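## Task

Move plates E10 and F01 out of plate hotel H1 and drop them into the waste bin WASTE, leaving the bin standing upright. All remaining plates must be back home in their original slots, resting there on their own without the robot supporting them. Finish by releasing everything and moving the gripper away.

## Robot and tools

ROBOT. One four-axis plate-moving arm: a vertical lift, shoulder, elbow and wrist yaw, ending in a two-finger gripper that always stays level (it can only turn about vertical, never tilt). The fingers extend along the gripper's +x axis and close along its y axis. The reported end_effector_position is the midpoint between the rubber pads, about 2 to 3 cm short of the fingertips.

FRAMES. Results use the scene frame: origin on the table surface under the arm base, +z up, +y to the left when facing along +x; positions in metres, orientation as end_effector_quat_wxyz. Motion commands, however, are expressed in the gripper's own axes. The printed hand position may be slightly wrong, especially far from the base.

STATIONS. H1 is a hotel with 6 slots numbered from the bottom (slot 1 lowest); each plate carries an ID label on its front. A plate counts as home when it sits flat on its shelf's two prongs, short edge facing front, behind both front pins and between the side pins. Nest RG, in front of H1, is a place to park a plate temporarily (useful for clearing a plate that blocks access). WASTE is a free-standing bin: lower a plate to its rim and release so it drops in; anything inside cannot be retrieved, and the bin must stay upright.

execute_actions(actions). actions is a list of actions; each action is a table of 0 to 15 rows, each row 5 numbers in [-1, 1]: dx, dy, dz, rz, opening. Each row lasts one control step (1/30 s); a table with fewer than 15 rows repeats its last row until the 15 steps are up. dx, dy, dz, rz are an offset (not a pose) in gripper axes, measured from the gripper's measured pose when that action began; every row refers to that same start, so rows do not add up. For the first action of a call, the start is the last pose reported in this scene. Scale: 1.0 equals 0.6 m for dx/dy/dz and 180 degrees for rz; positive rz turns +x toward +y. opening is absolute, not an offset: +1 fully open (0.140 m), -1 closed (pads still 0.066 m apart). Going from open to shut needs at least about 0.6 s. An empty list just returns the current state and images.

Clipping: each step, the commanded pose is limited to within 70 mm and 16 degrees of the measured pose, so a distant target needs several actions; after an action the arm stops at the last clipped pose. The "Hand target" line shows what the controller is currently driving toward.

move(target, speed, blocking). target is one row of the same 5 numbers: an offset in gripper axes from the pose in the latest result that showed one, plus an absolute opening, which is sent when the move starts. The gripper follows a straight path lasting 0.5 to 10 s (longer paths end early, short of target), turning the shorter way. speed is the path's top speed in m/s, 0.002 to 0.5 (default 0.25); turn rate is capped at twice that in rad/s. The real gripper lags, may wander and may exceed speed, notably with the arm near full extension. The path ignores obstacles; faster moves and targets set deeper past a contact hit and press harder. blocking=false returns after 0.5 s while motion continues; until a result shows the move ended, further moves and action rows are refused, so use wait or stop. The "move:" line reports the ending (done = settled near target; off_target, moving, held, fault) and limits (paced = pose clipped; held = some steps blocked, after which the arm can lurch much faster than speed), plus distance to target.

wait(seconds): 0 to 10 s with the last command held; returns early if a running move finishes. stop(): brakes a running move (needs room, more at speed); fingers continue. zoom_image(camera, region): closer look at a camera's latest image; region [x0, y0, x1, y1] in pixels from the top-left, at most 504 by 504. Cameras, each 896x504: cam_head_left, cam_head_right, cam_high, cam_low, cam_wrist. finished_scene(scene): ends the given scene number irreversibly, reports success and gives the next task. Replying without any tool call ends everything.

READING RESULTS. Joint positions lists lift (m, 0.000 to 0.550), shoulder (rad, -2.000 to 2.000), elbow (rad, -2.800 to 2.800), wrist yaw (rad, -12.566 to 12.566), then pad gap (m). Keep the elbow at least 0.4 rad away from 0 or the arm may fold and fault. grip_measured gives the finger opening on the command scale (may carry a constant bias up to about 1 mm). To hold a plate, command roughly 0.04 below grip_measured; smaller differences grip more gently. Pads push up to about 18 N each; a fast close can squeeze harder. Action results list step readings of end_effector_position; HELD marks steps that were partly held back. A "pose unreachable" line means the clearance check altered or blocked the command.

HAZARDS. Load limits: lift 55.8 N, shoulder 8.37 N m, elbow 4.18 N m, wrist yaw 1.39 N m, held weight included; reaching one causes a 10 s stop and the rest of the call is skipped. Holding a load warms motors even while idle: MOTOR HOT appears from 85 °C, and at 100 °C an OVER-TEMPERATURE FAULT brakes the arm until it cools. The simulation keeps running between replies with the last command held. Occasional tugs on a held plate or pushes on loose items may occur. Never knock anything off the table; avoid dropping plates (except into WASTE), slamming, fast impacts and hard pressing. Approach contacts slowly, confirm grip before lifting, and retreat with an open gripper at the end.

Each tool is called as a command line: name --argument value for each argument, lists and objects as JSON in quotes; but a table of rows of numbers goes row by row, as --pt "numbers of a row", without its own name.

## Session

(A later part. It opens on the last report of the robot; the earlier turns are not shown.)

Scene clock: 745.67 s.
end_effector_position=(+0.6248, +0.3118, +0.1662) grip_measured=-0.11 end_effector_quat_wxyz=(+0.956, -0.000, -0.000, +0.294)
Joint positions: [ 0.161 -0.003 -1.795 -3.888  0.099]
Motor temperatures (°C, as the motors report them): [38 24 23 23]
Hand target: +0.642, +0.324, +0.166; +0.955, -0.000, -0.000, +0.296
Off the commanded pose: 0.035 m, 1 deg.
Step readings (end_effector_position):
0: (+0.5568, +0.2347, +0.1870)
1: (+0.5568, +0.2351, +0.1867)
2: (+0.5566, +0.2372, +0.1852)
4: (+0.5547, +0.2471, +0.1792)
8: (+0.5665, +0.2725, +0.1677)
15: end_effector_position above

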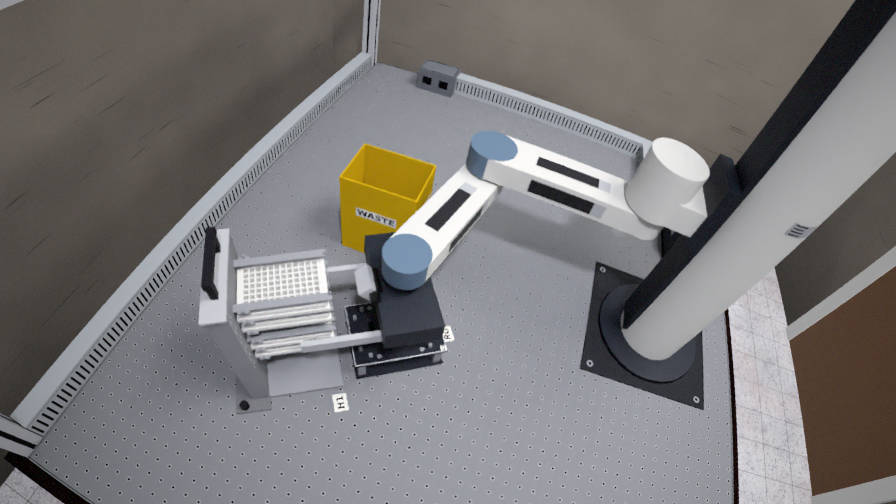

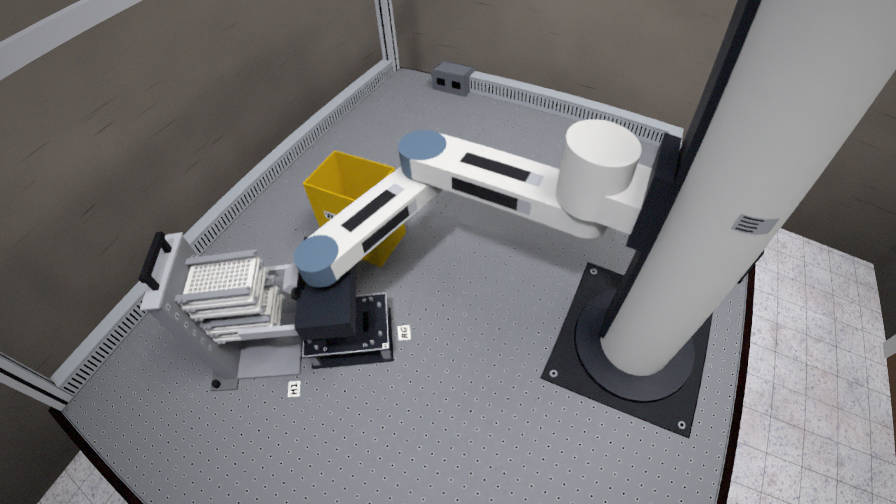

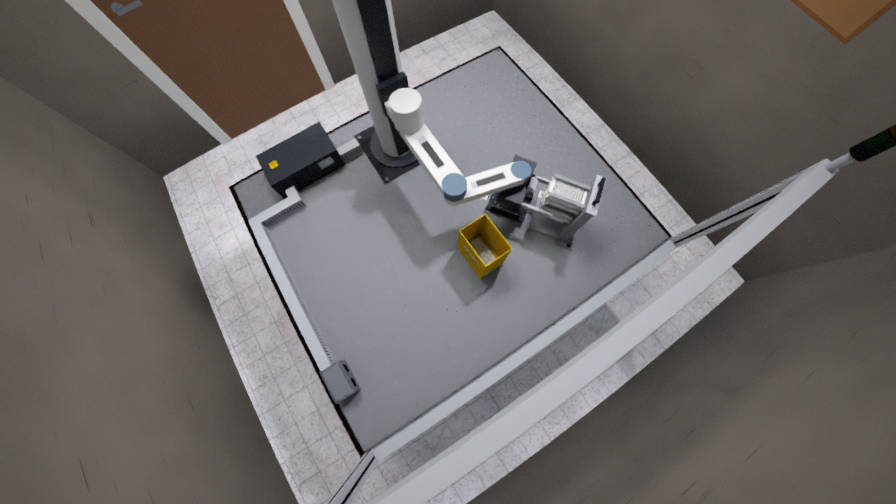

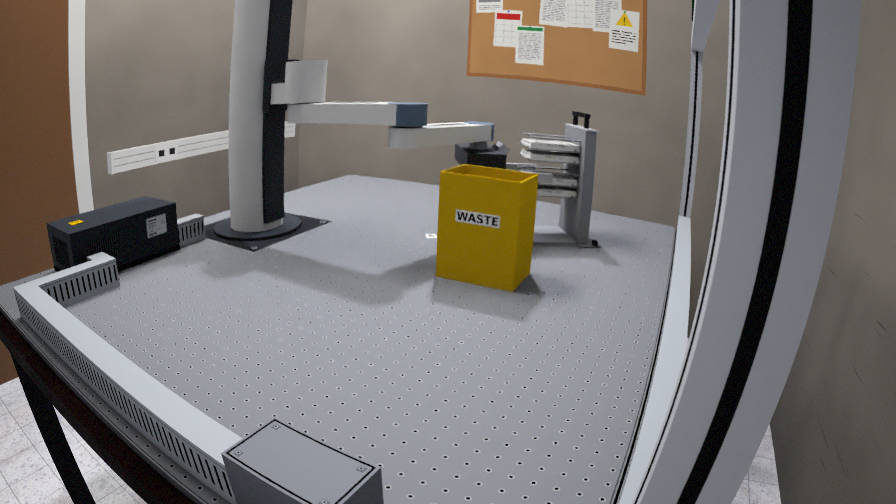

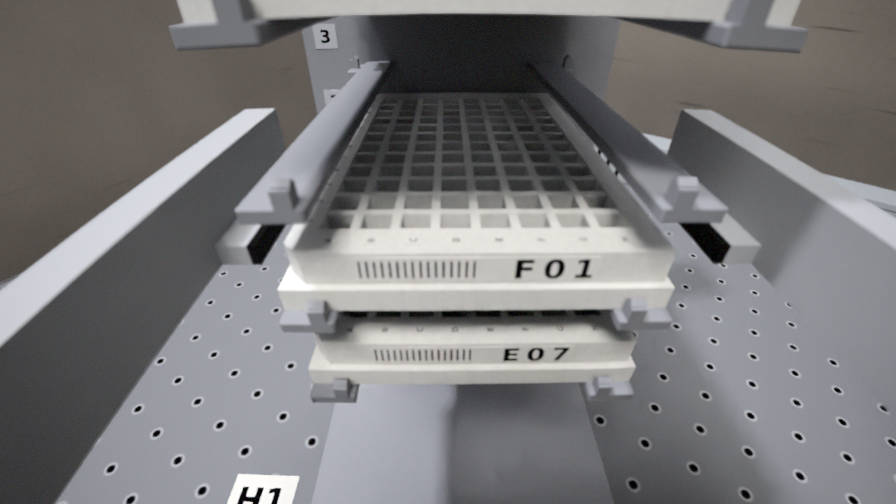

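execute_actions --actions '[]'

Scene clock: 749.20 s.
end_effector_position=(+0.6417, +0.3243, +0.1662) grip_measured=-0.25 end_effector_quat_wxyz=(+0.955, -0.000, -0.000, +0.296)
Joint positions: [ 0.161  0.058 -1.932 -3.809  0.094]
Motor temperatures (°C, as the motors report them): [38 24 23 23]
Hand target: +0.642, +0.324, +0.166; +0.955, -0.000, -0.000, +0.296
Off the commanded pose: 0.014 m, 0 deg.

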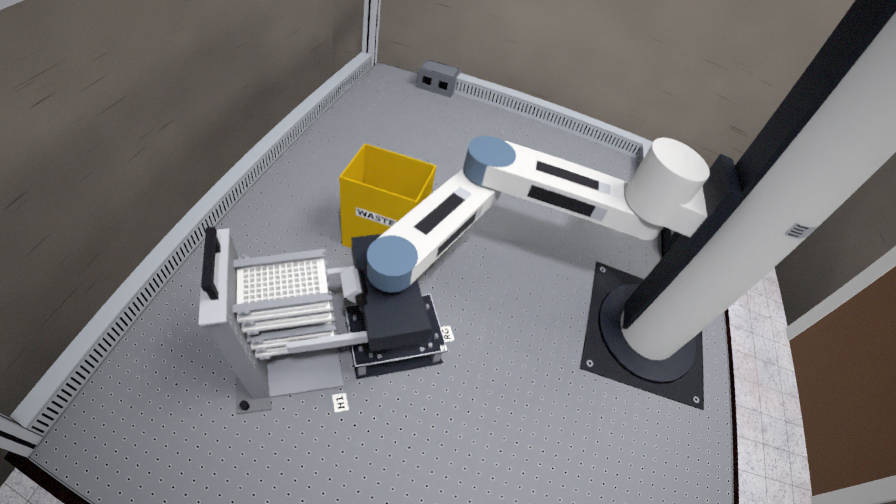

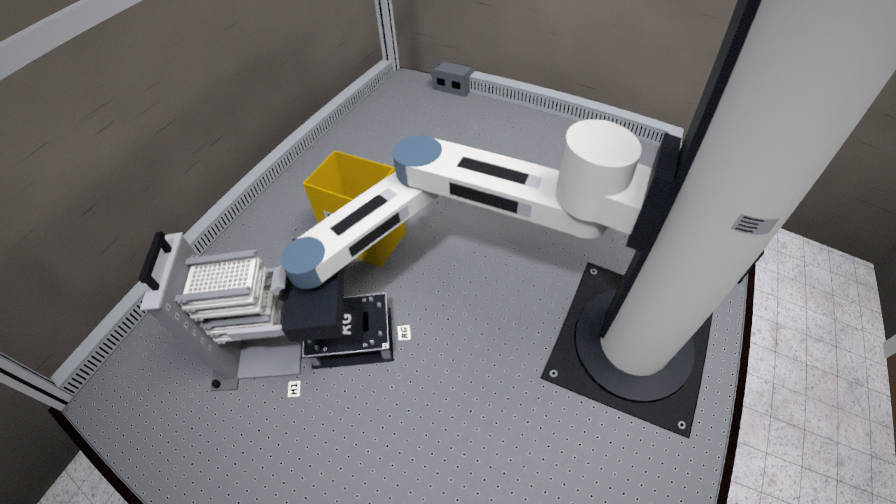

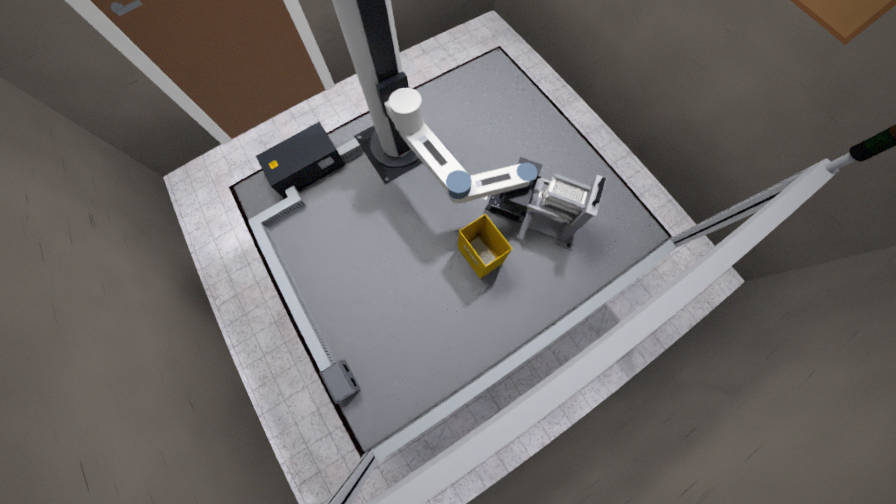

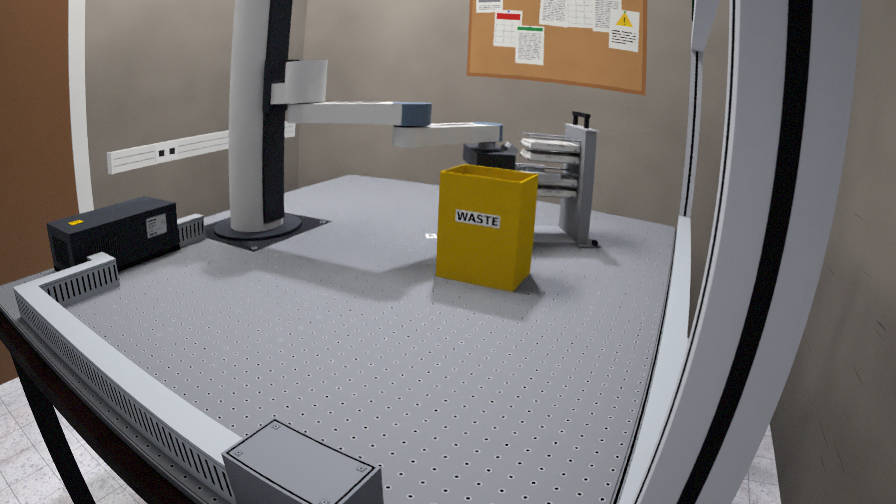

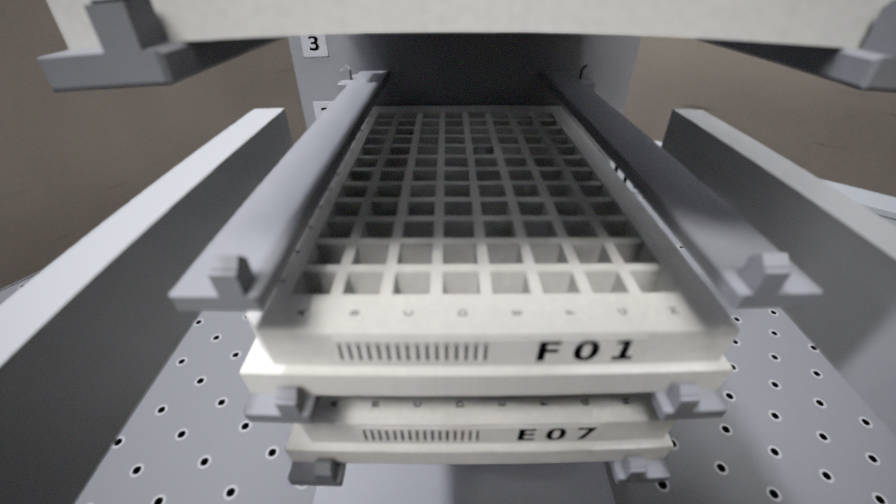

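zoom_image --camera "cam_wrist" --region '[220, 290, 360, 430]'

zoom_image --camera "cam_wrist" --region '[630, 290, 770, 430]'

zoom_image --camera "cam_head_left" --region '[225, 290, 375, 390]'

Region (220, 290, 360, 430) of cam_wrist's 896x504 image, scaled by 3.600, with more detail than that image has.

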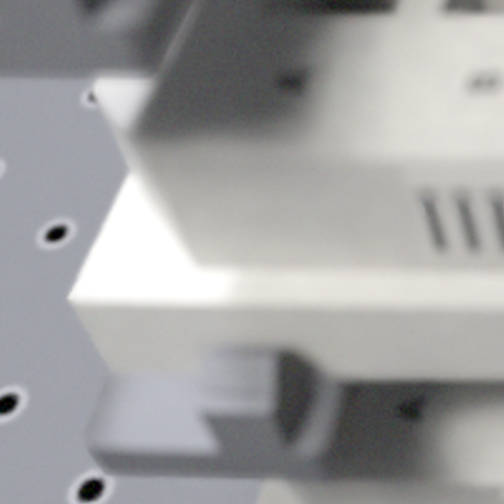

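Region (630, 290, 770, 430) of cam_wrist's 896x504 image, scaled by 3.600, with more detail than that image has.

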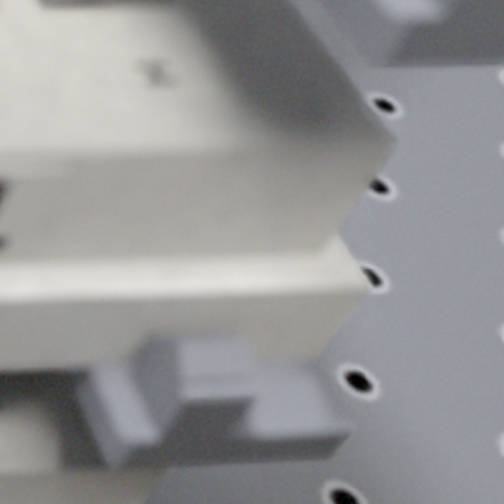

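Region (225, 290, 375, 390) of cam_head_left's 896x504 image, scaled by 3.360, with more detail than that image has.

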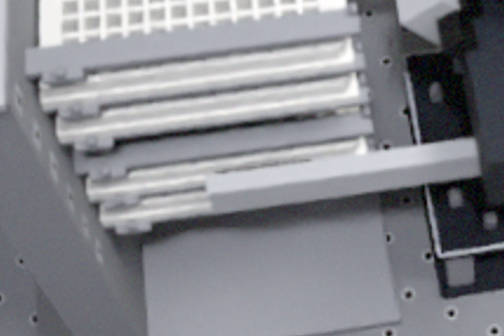

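execute_actions --actions '[[[0.005,0.0017,0,0.0008,-0.25],[0.010,0.0034,0,0.0015,-0.25],[0.015,0.0034,0,0.0015,-0.30],[0.0167,0.0034,0,0.0015,-0.36],[0.0167,0.0034,0,0.0015,-0.42],[0.0167,0.0034,0,0.0015,-0.46],[0.0167,0.0034,0,0.0015,-0.49],[0.0167,0.0034,0,0.0015,-0.52],[0.0167,0.0034,0,0.0015,-0.55],[0.0167,0.0034,0,0.0015,-0.58],[0.0167,0.0034,0,0.0015,-0.6],[0.0167,0.0034,0.0025,0.0015,-0.6],[0.0167,0.0034,0.0058,0.0015,-0.6],[0.0167,0.0034,0.0092,0.0015,-0.6],[0.0167,0.0034,0.0117,0.0015,-0.6]]]'

Scene clock: 842.43 s.
end_effector_position=(+0.6488, +0.3317, +0.1719) grip_measured=-0.55 end_effector_quat_wxyz=(+0.955, -0.000, -0.000, +0.298)
Joint positions: [ 0.167  0.092 -2.002 -3.768  0.083]
Motor temperatures (°C, as the motors report them): [38 24 23 23]
Hand target: +0.649, +0.332, +0.173; +0.955, -0.000, -0.000, +0.298
Off the commanded pose: 0.001 m, 0 deg.
Step readings (end_effector_position):
0: (+0.6417, +0.3243, +0.1662)
1: (+0.6422, +0.3247, +0.1662)
2: (+0.6437, +0.3265, +0.1662)
4: (+0.6474, +0.3305, +0.1662)
8: (+0.6488, +0.3317, +0.1662)
15: end_effector_position above

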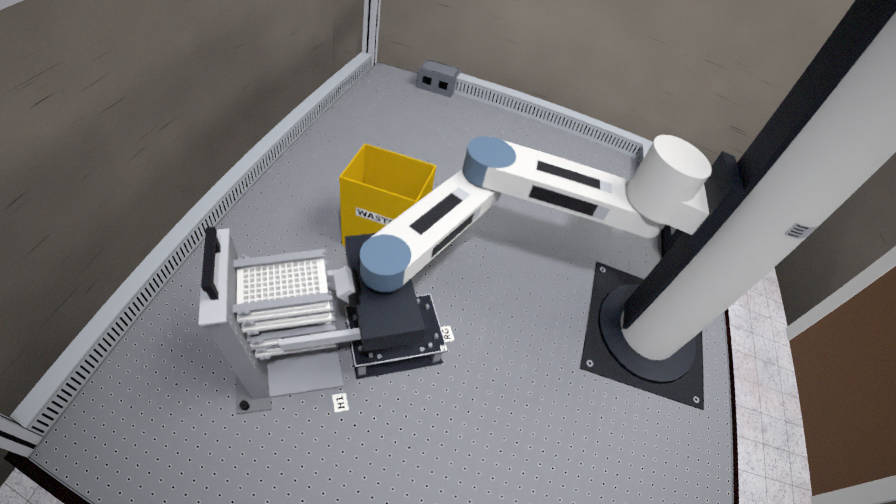

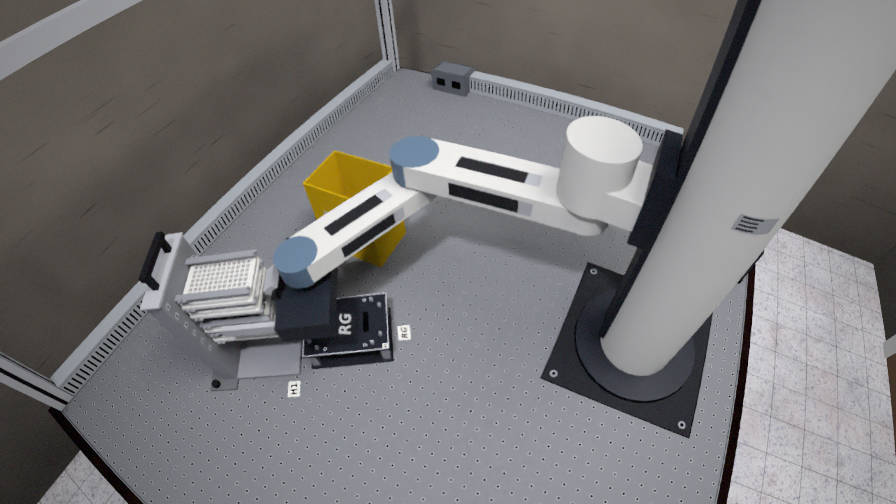

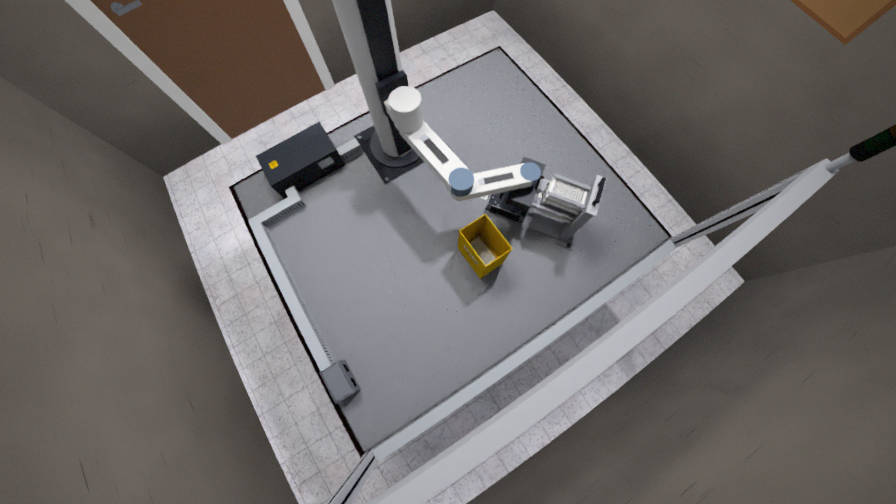

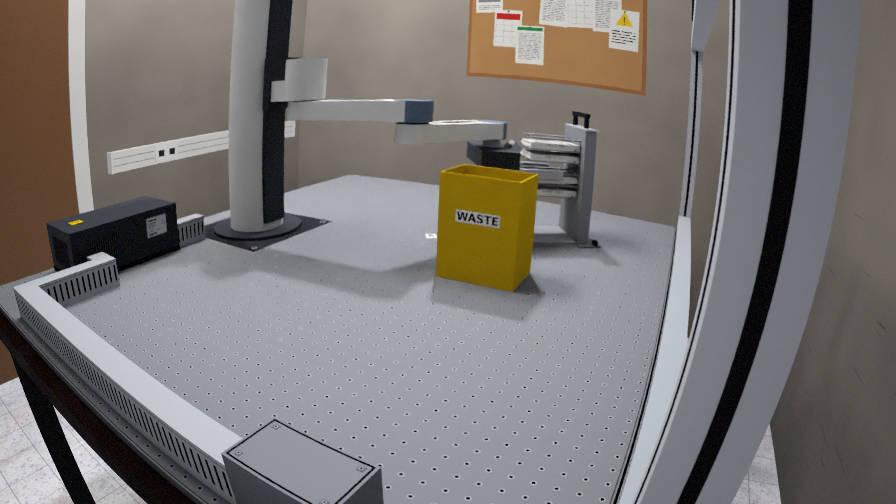

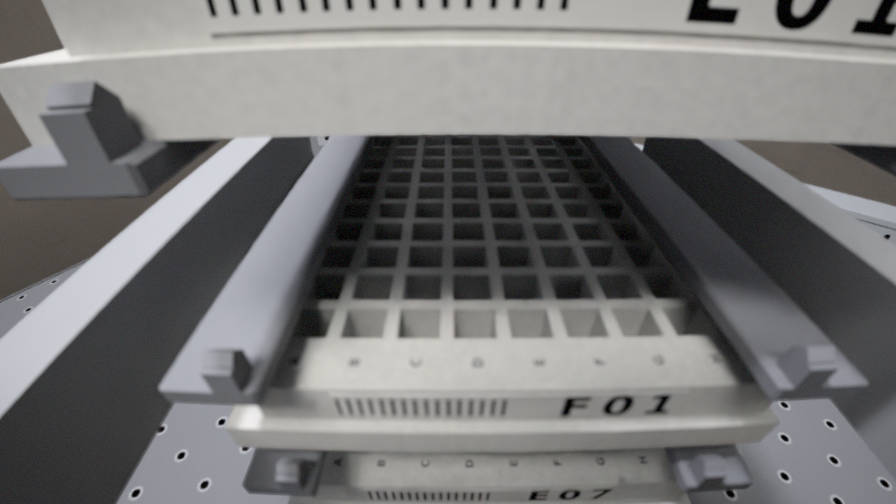

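execute_actions --actions '[]'

Scene clock: 847.93 s.
end_effector_position=(+0.6488, +0.3317, +0.1732) grip_measured=-0.55 end_effector_quat_wxyz=(+0.955, -0.000, -0.000, +0.298)
Joint positions: [ 0.168  0.092 -2.002 -3.768  0.083]
Motor temperatures (°C, as the motors report them): [38 24 23 23]
Hand target: +0.649, +0.332, +0.173; +0.955, -0.000, -0.000, +0.298
Off the commanded pose: 0.000 m, 0 deg.

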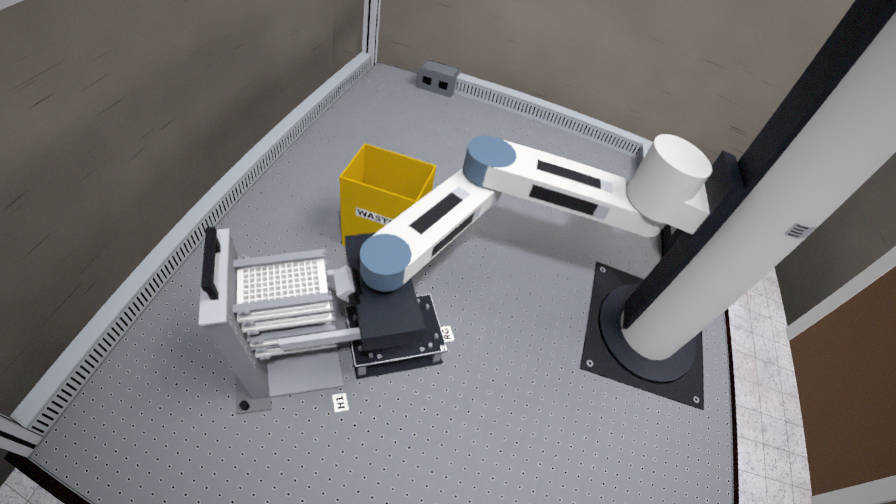

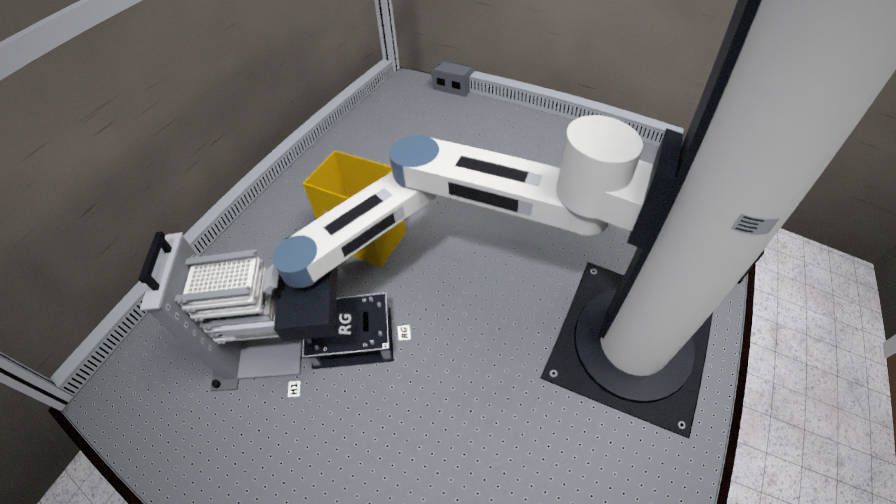

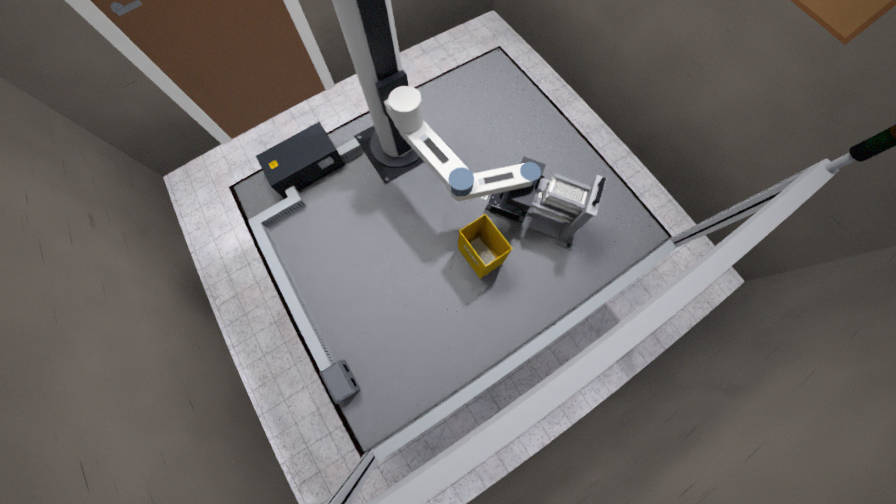

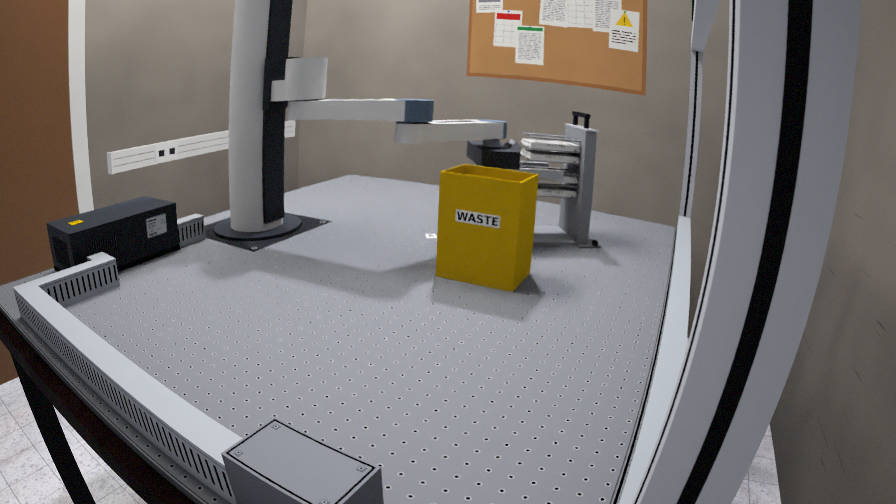

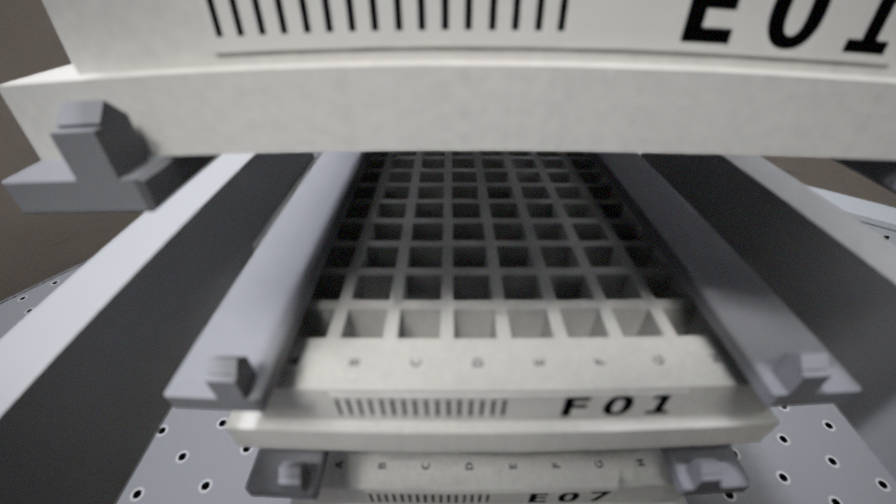

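zoom_image --camera "cam_low" --region '[510, 130, 600, 205]'

Region (510, 130, 600, 205) of cam_low's 896x504 image, scaled by 5.600, with more detail than that image has.

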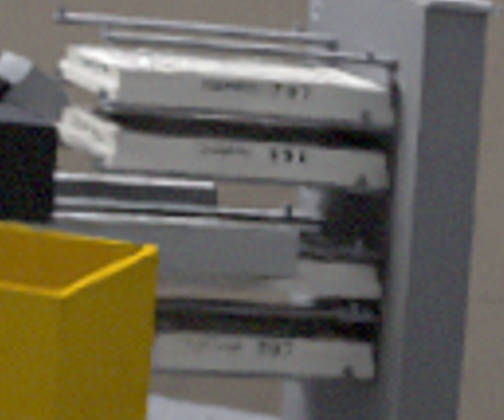

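execute_actions --actions '[[[-0.005,0,0,0,-0.6],[-0.0133,0,0,0,-0.6],[-0.025,0,0,0,-0.6],[-0.0383,0,0,0,-0.6],[-0.0517,0,0,0,-0.6],[-0.0667,0,0,0,-0.6],[-0.0817,0,0,0,-0.6],[-0.0967,0,0,0,-0.6],[-0.1117,0,0,0,-0.6],[-0.1267,0,0,0,-0.6],[-0.1417,0,0,0,-0.6],[-0.1567,0,0,0,-0.6],[-0.1717,0,0,0,-0.6],[-0.1867,0,0,0,-0.6],[-0.2017,0,0,0,-0.6]],[[-0.060,0,0,0,-0.6],[-0.075,0,0,0,-0.6],[-0.090,0,0,0,-0.6],[-0.1033,0,0,0,-0.6],[-0.1133,0,0,0,-0.6],[-0.1133,0,0,0,-0.6],[-0.1133,0,0,0,-0.6],[-0.1133,0,0.0067,0,-0.6],[-0.1133,0,0.015,0,-0.6],[-0.1133,-0.005,0.025,-0.0022,-0.6],[-0.1135,-0.015,0.0367,-0.0066,-0.6],[-0.114,-0.030,0.050,-0.0132,-0.6],[-0.115,-0.0483,0.0633,-0.0213,-0.6],[-0.1165,-0.0667,0.0783,-0.0294,-0.6],[-0.1183,-0.0833,0.1047,-0.0367,-0.6]]]'

Scene clock: 966.80 s.
end_effector_position=(+0.5242, +0.2209, +0.2106) grip_measured=-0.55 end_effector_quat_wxyz=(+0.961, -0.000, -0.000, +0.276)
Joint positions: [ 0.206 -0.331 -1.097 -4.297  0.083]
Motor temperatures (°C, as the motors report them): [38 24 23 23]
Hand target: +0.538, +0.197, +0.236; +0.970, -0.000, -0.000, +0.244
Off the commanded pose: 0.039 m, 4 deg.
Step readings (end_effector_position; steps 1 to 15: 1st action; 16 to 30: 2nd action):
0: (+0.6488, +0.3317, +0.1732)
1: (+0.6483, +0.3314, +0.1732)
2: (+0.6462, +0.3301, +0.1732)
4: (+0.6389, +0.3252, +0.1732)
8: (+0.6175, +0.3106, +0.1732)
15: (+0.5686, +0.2771, +0.1732)
16: (+0.5609, +0.2718, +0.1732)
17: (+0.5528, +0.2665, +0.1732)
19: (+0.5367, +0.2557, +0.1732)
23: (+0.5138, +0.2393, +0.1733)
30: end_effector_position above

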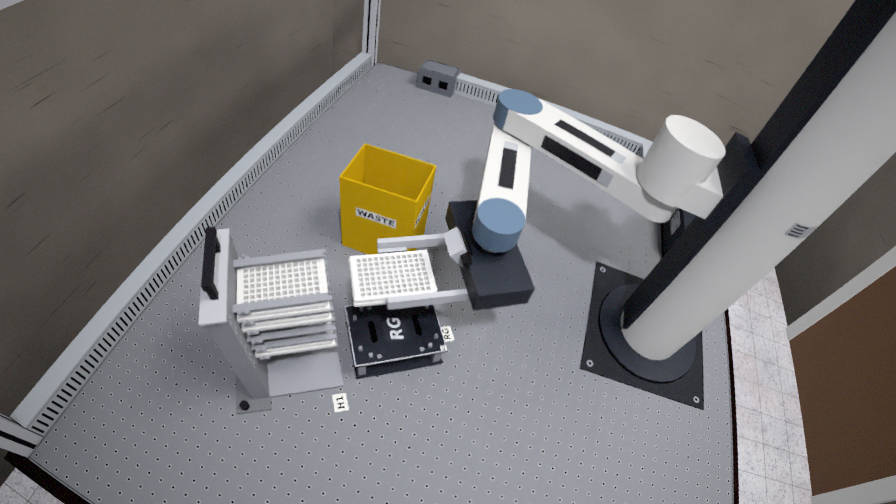

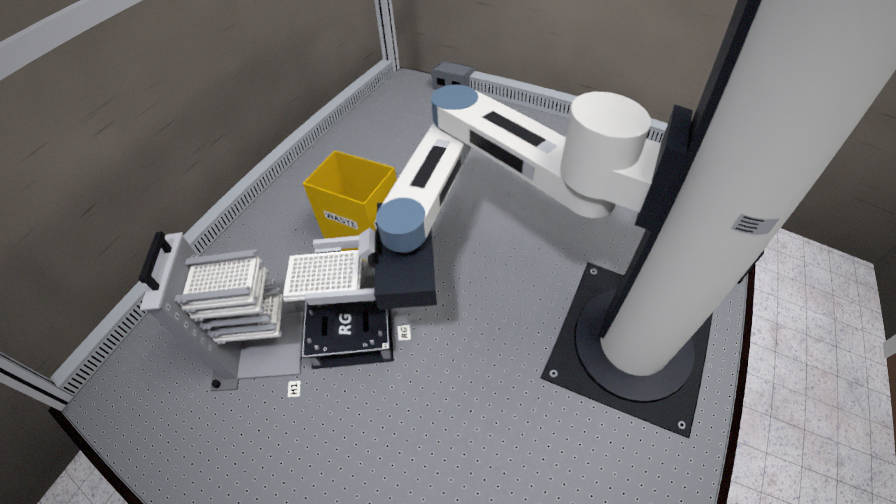

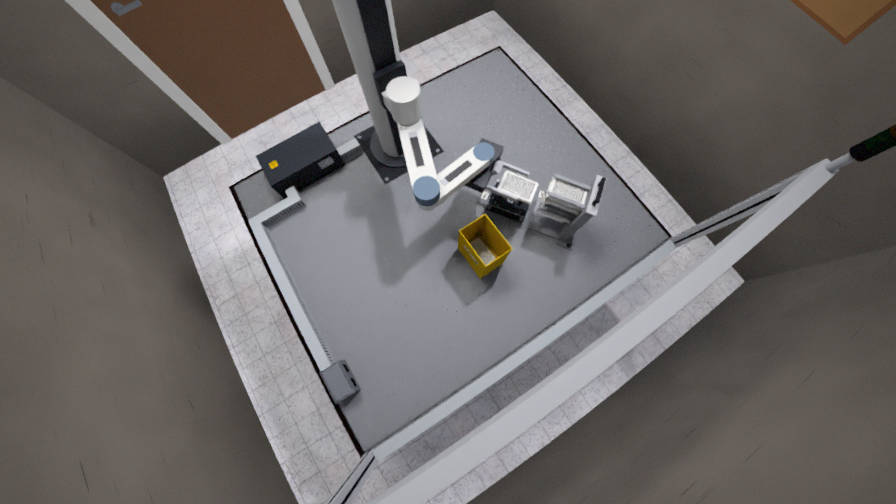

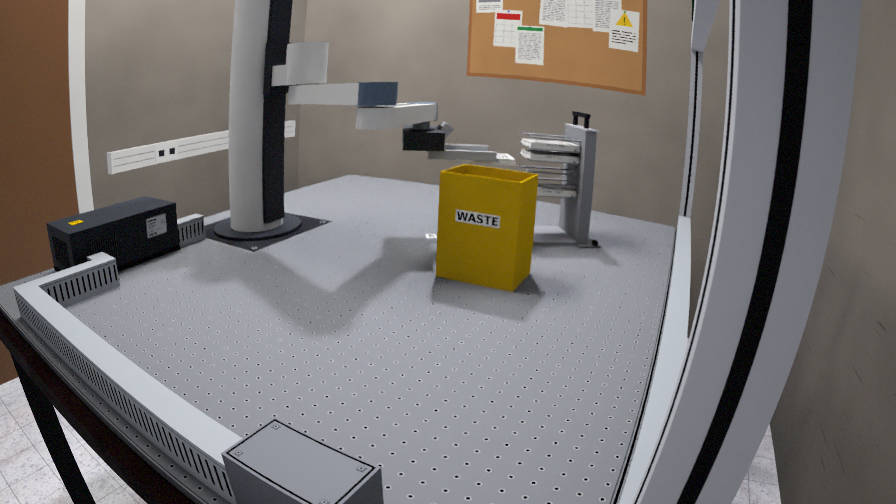

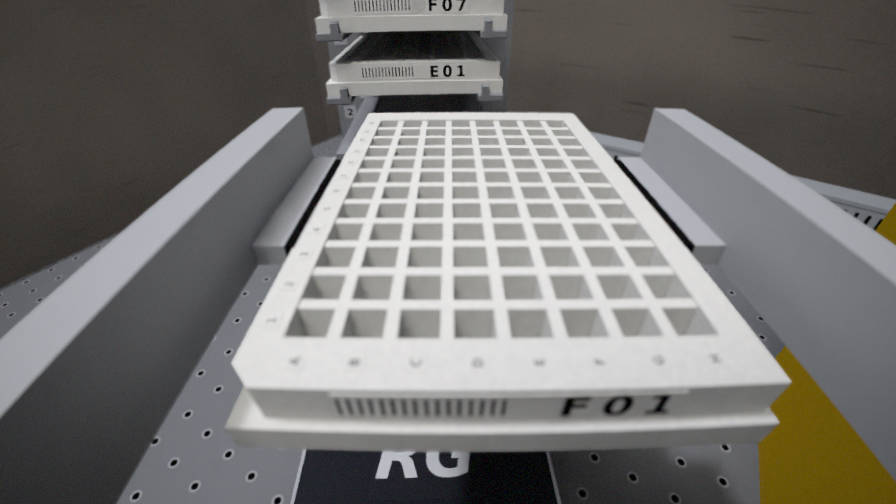

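Clean extraction. Refreshing the settled pose.

execute_actions --actions '[]'

Scene clock: 970.23 s.
end_effector_position=(+0.5383, +0.1969, +0.2357) grip_measured=-0.55 end_effector_quat_wxyz=(+0.970, -0.000, -0.000, +0.243)
Joint positions: [ 0.231 -0.398 -1.097 -4.297  0.083]
Motor temperatures (°C, as the motors report them): [38 24 23 23]
Hand target: +0.538, +0.197, +0.236; +0.970, -0.000, -0.000, +0.244
Off the commanded pose: 0.002 m, 0 deg.

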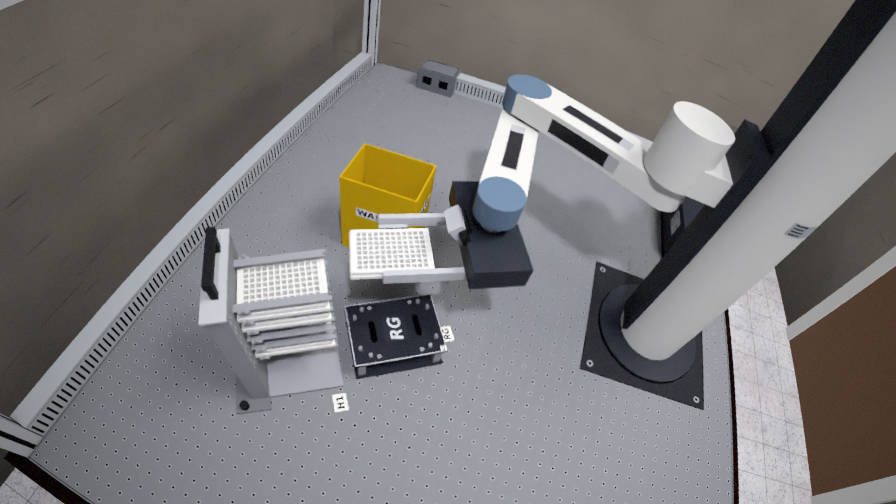

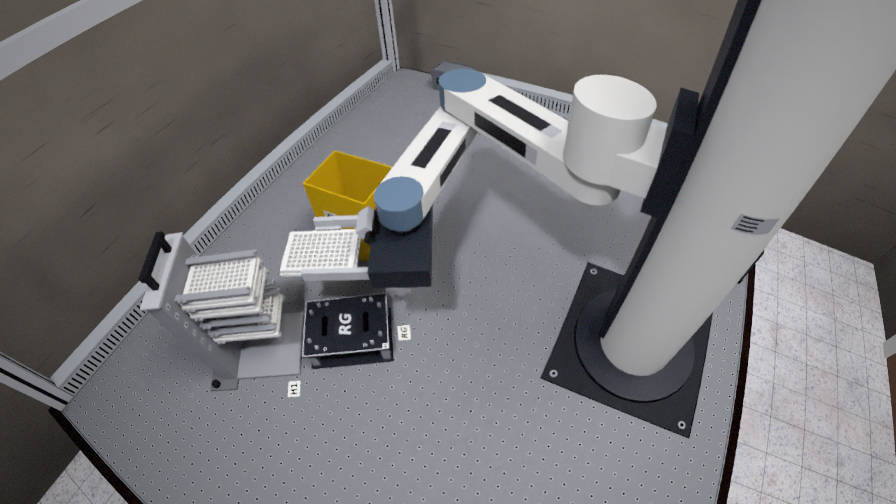

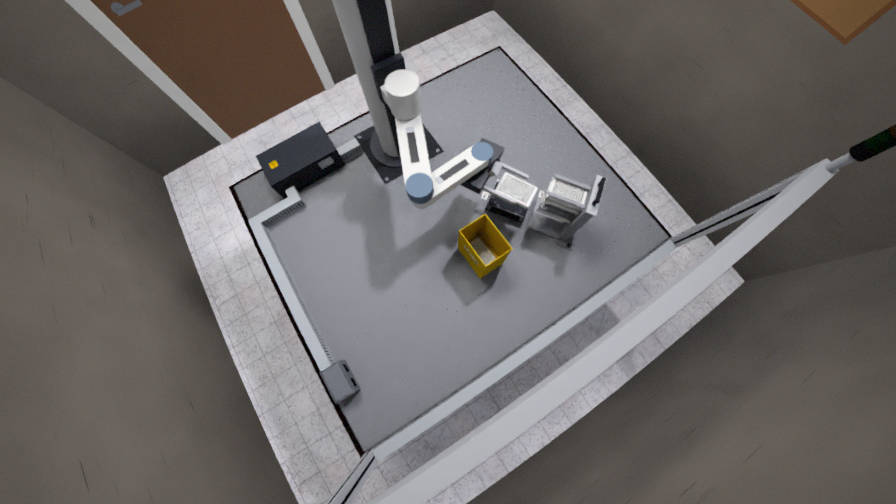

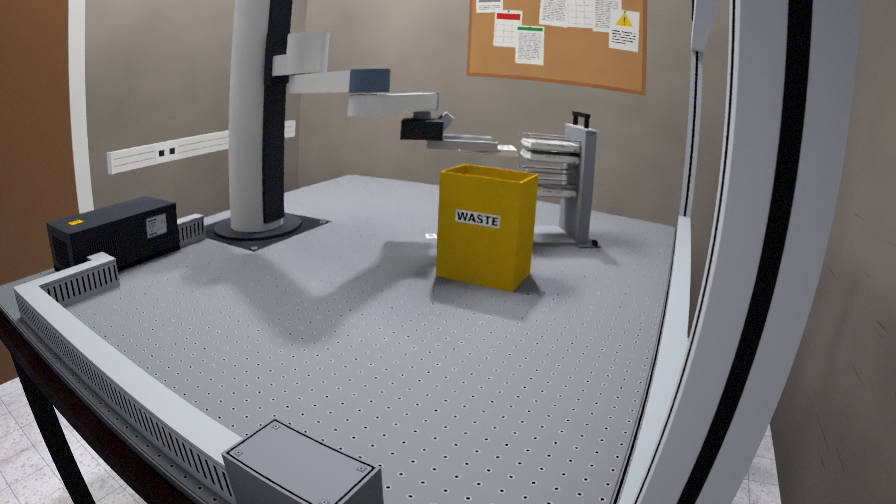

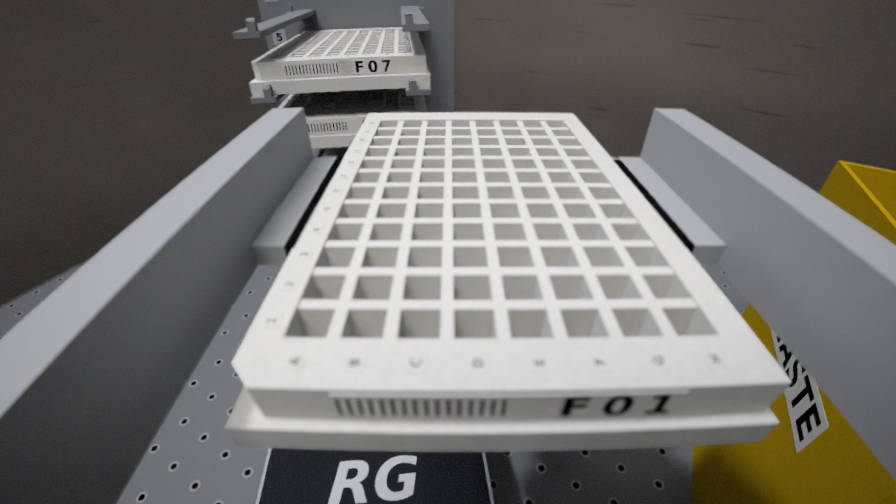

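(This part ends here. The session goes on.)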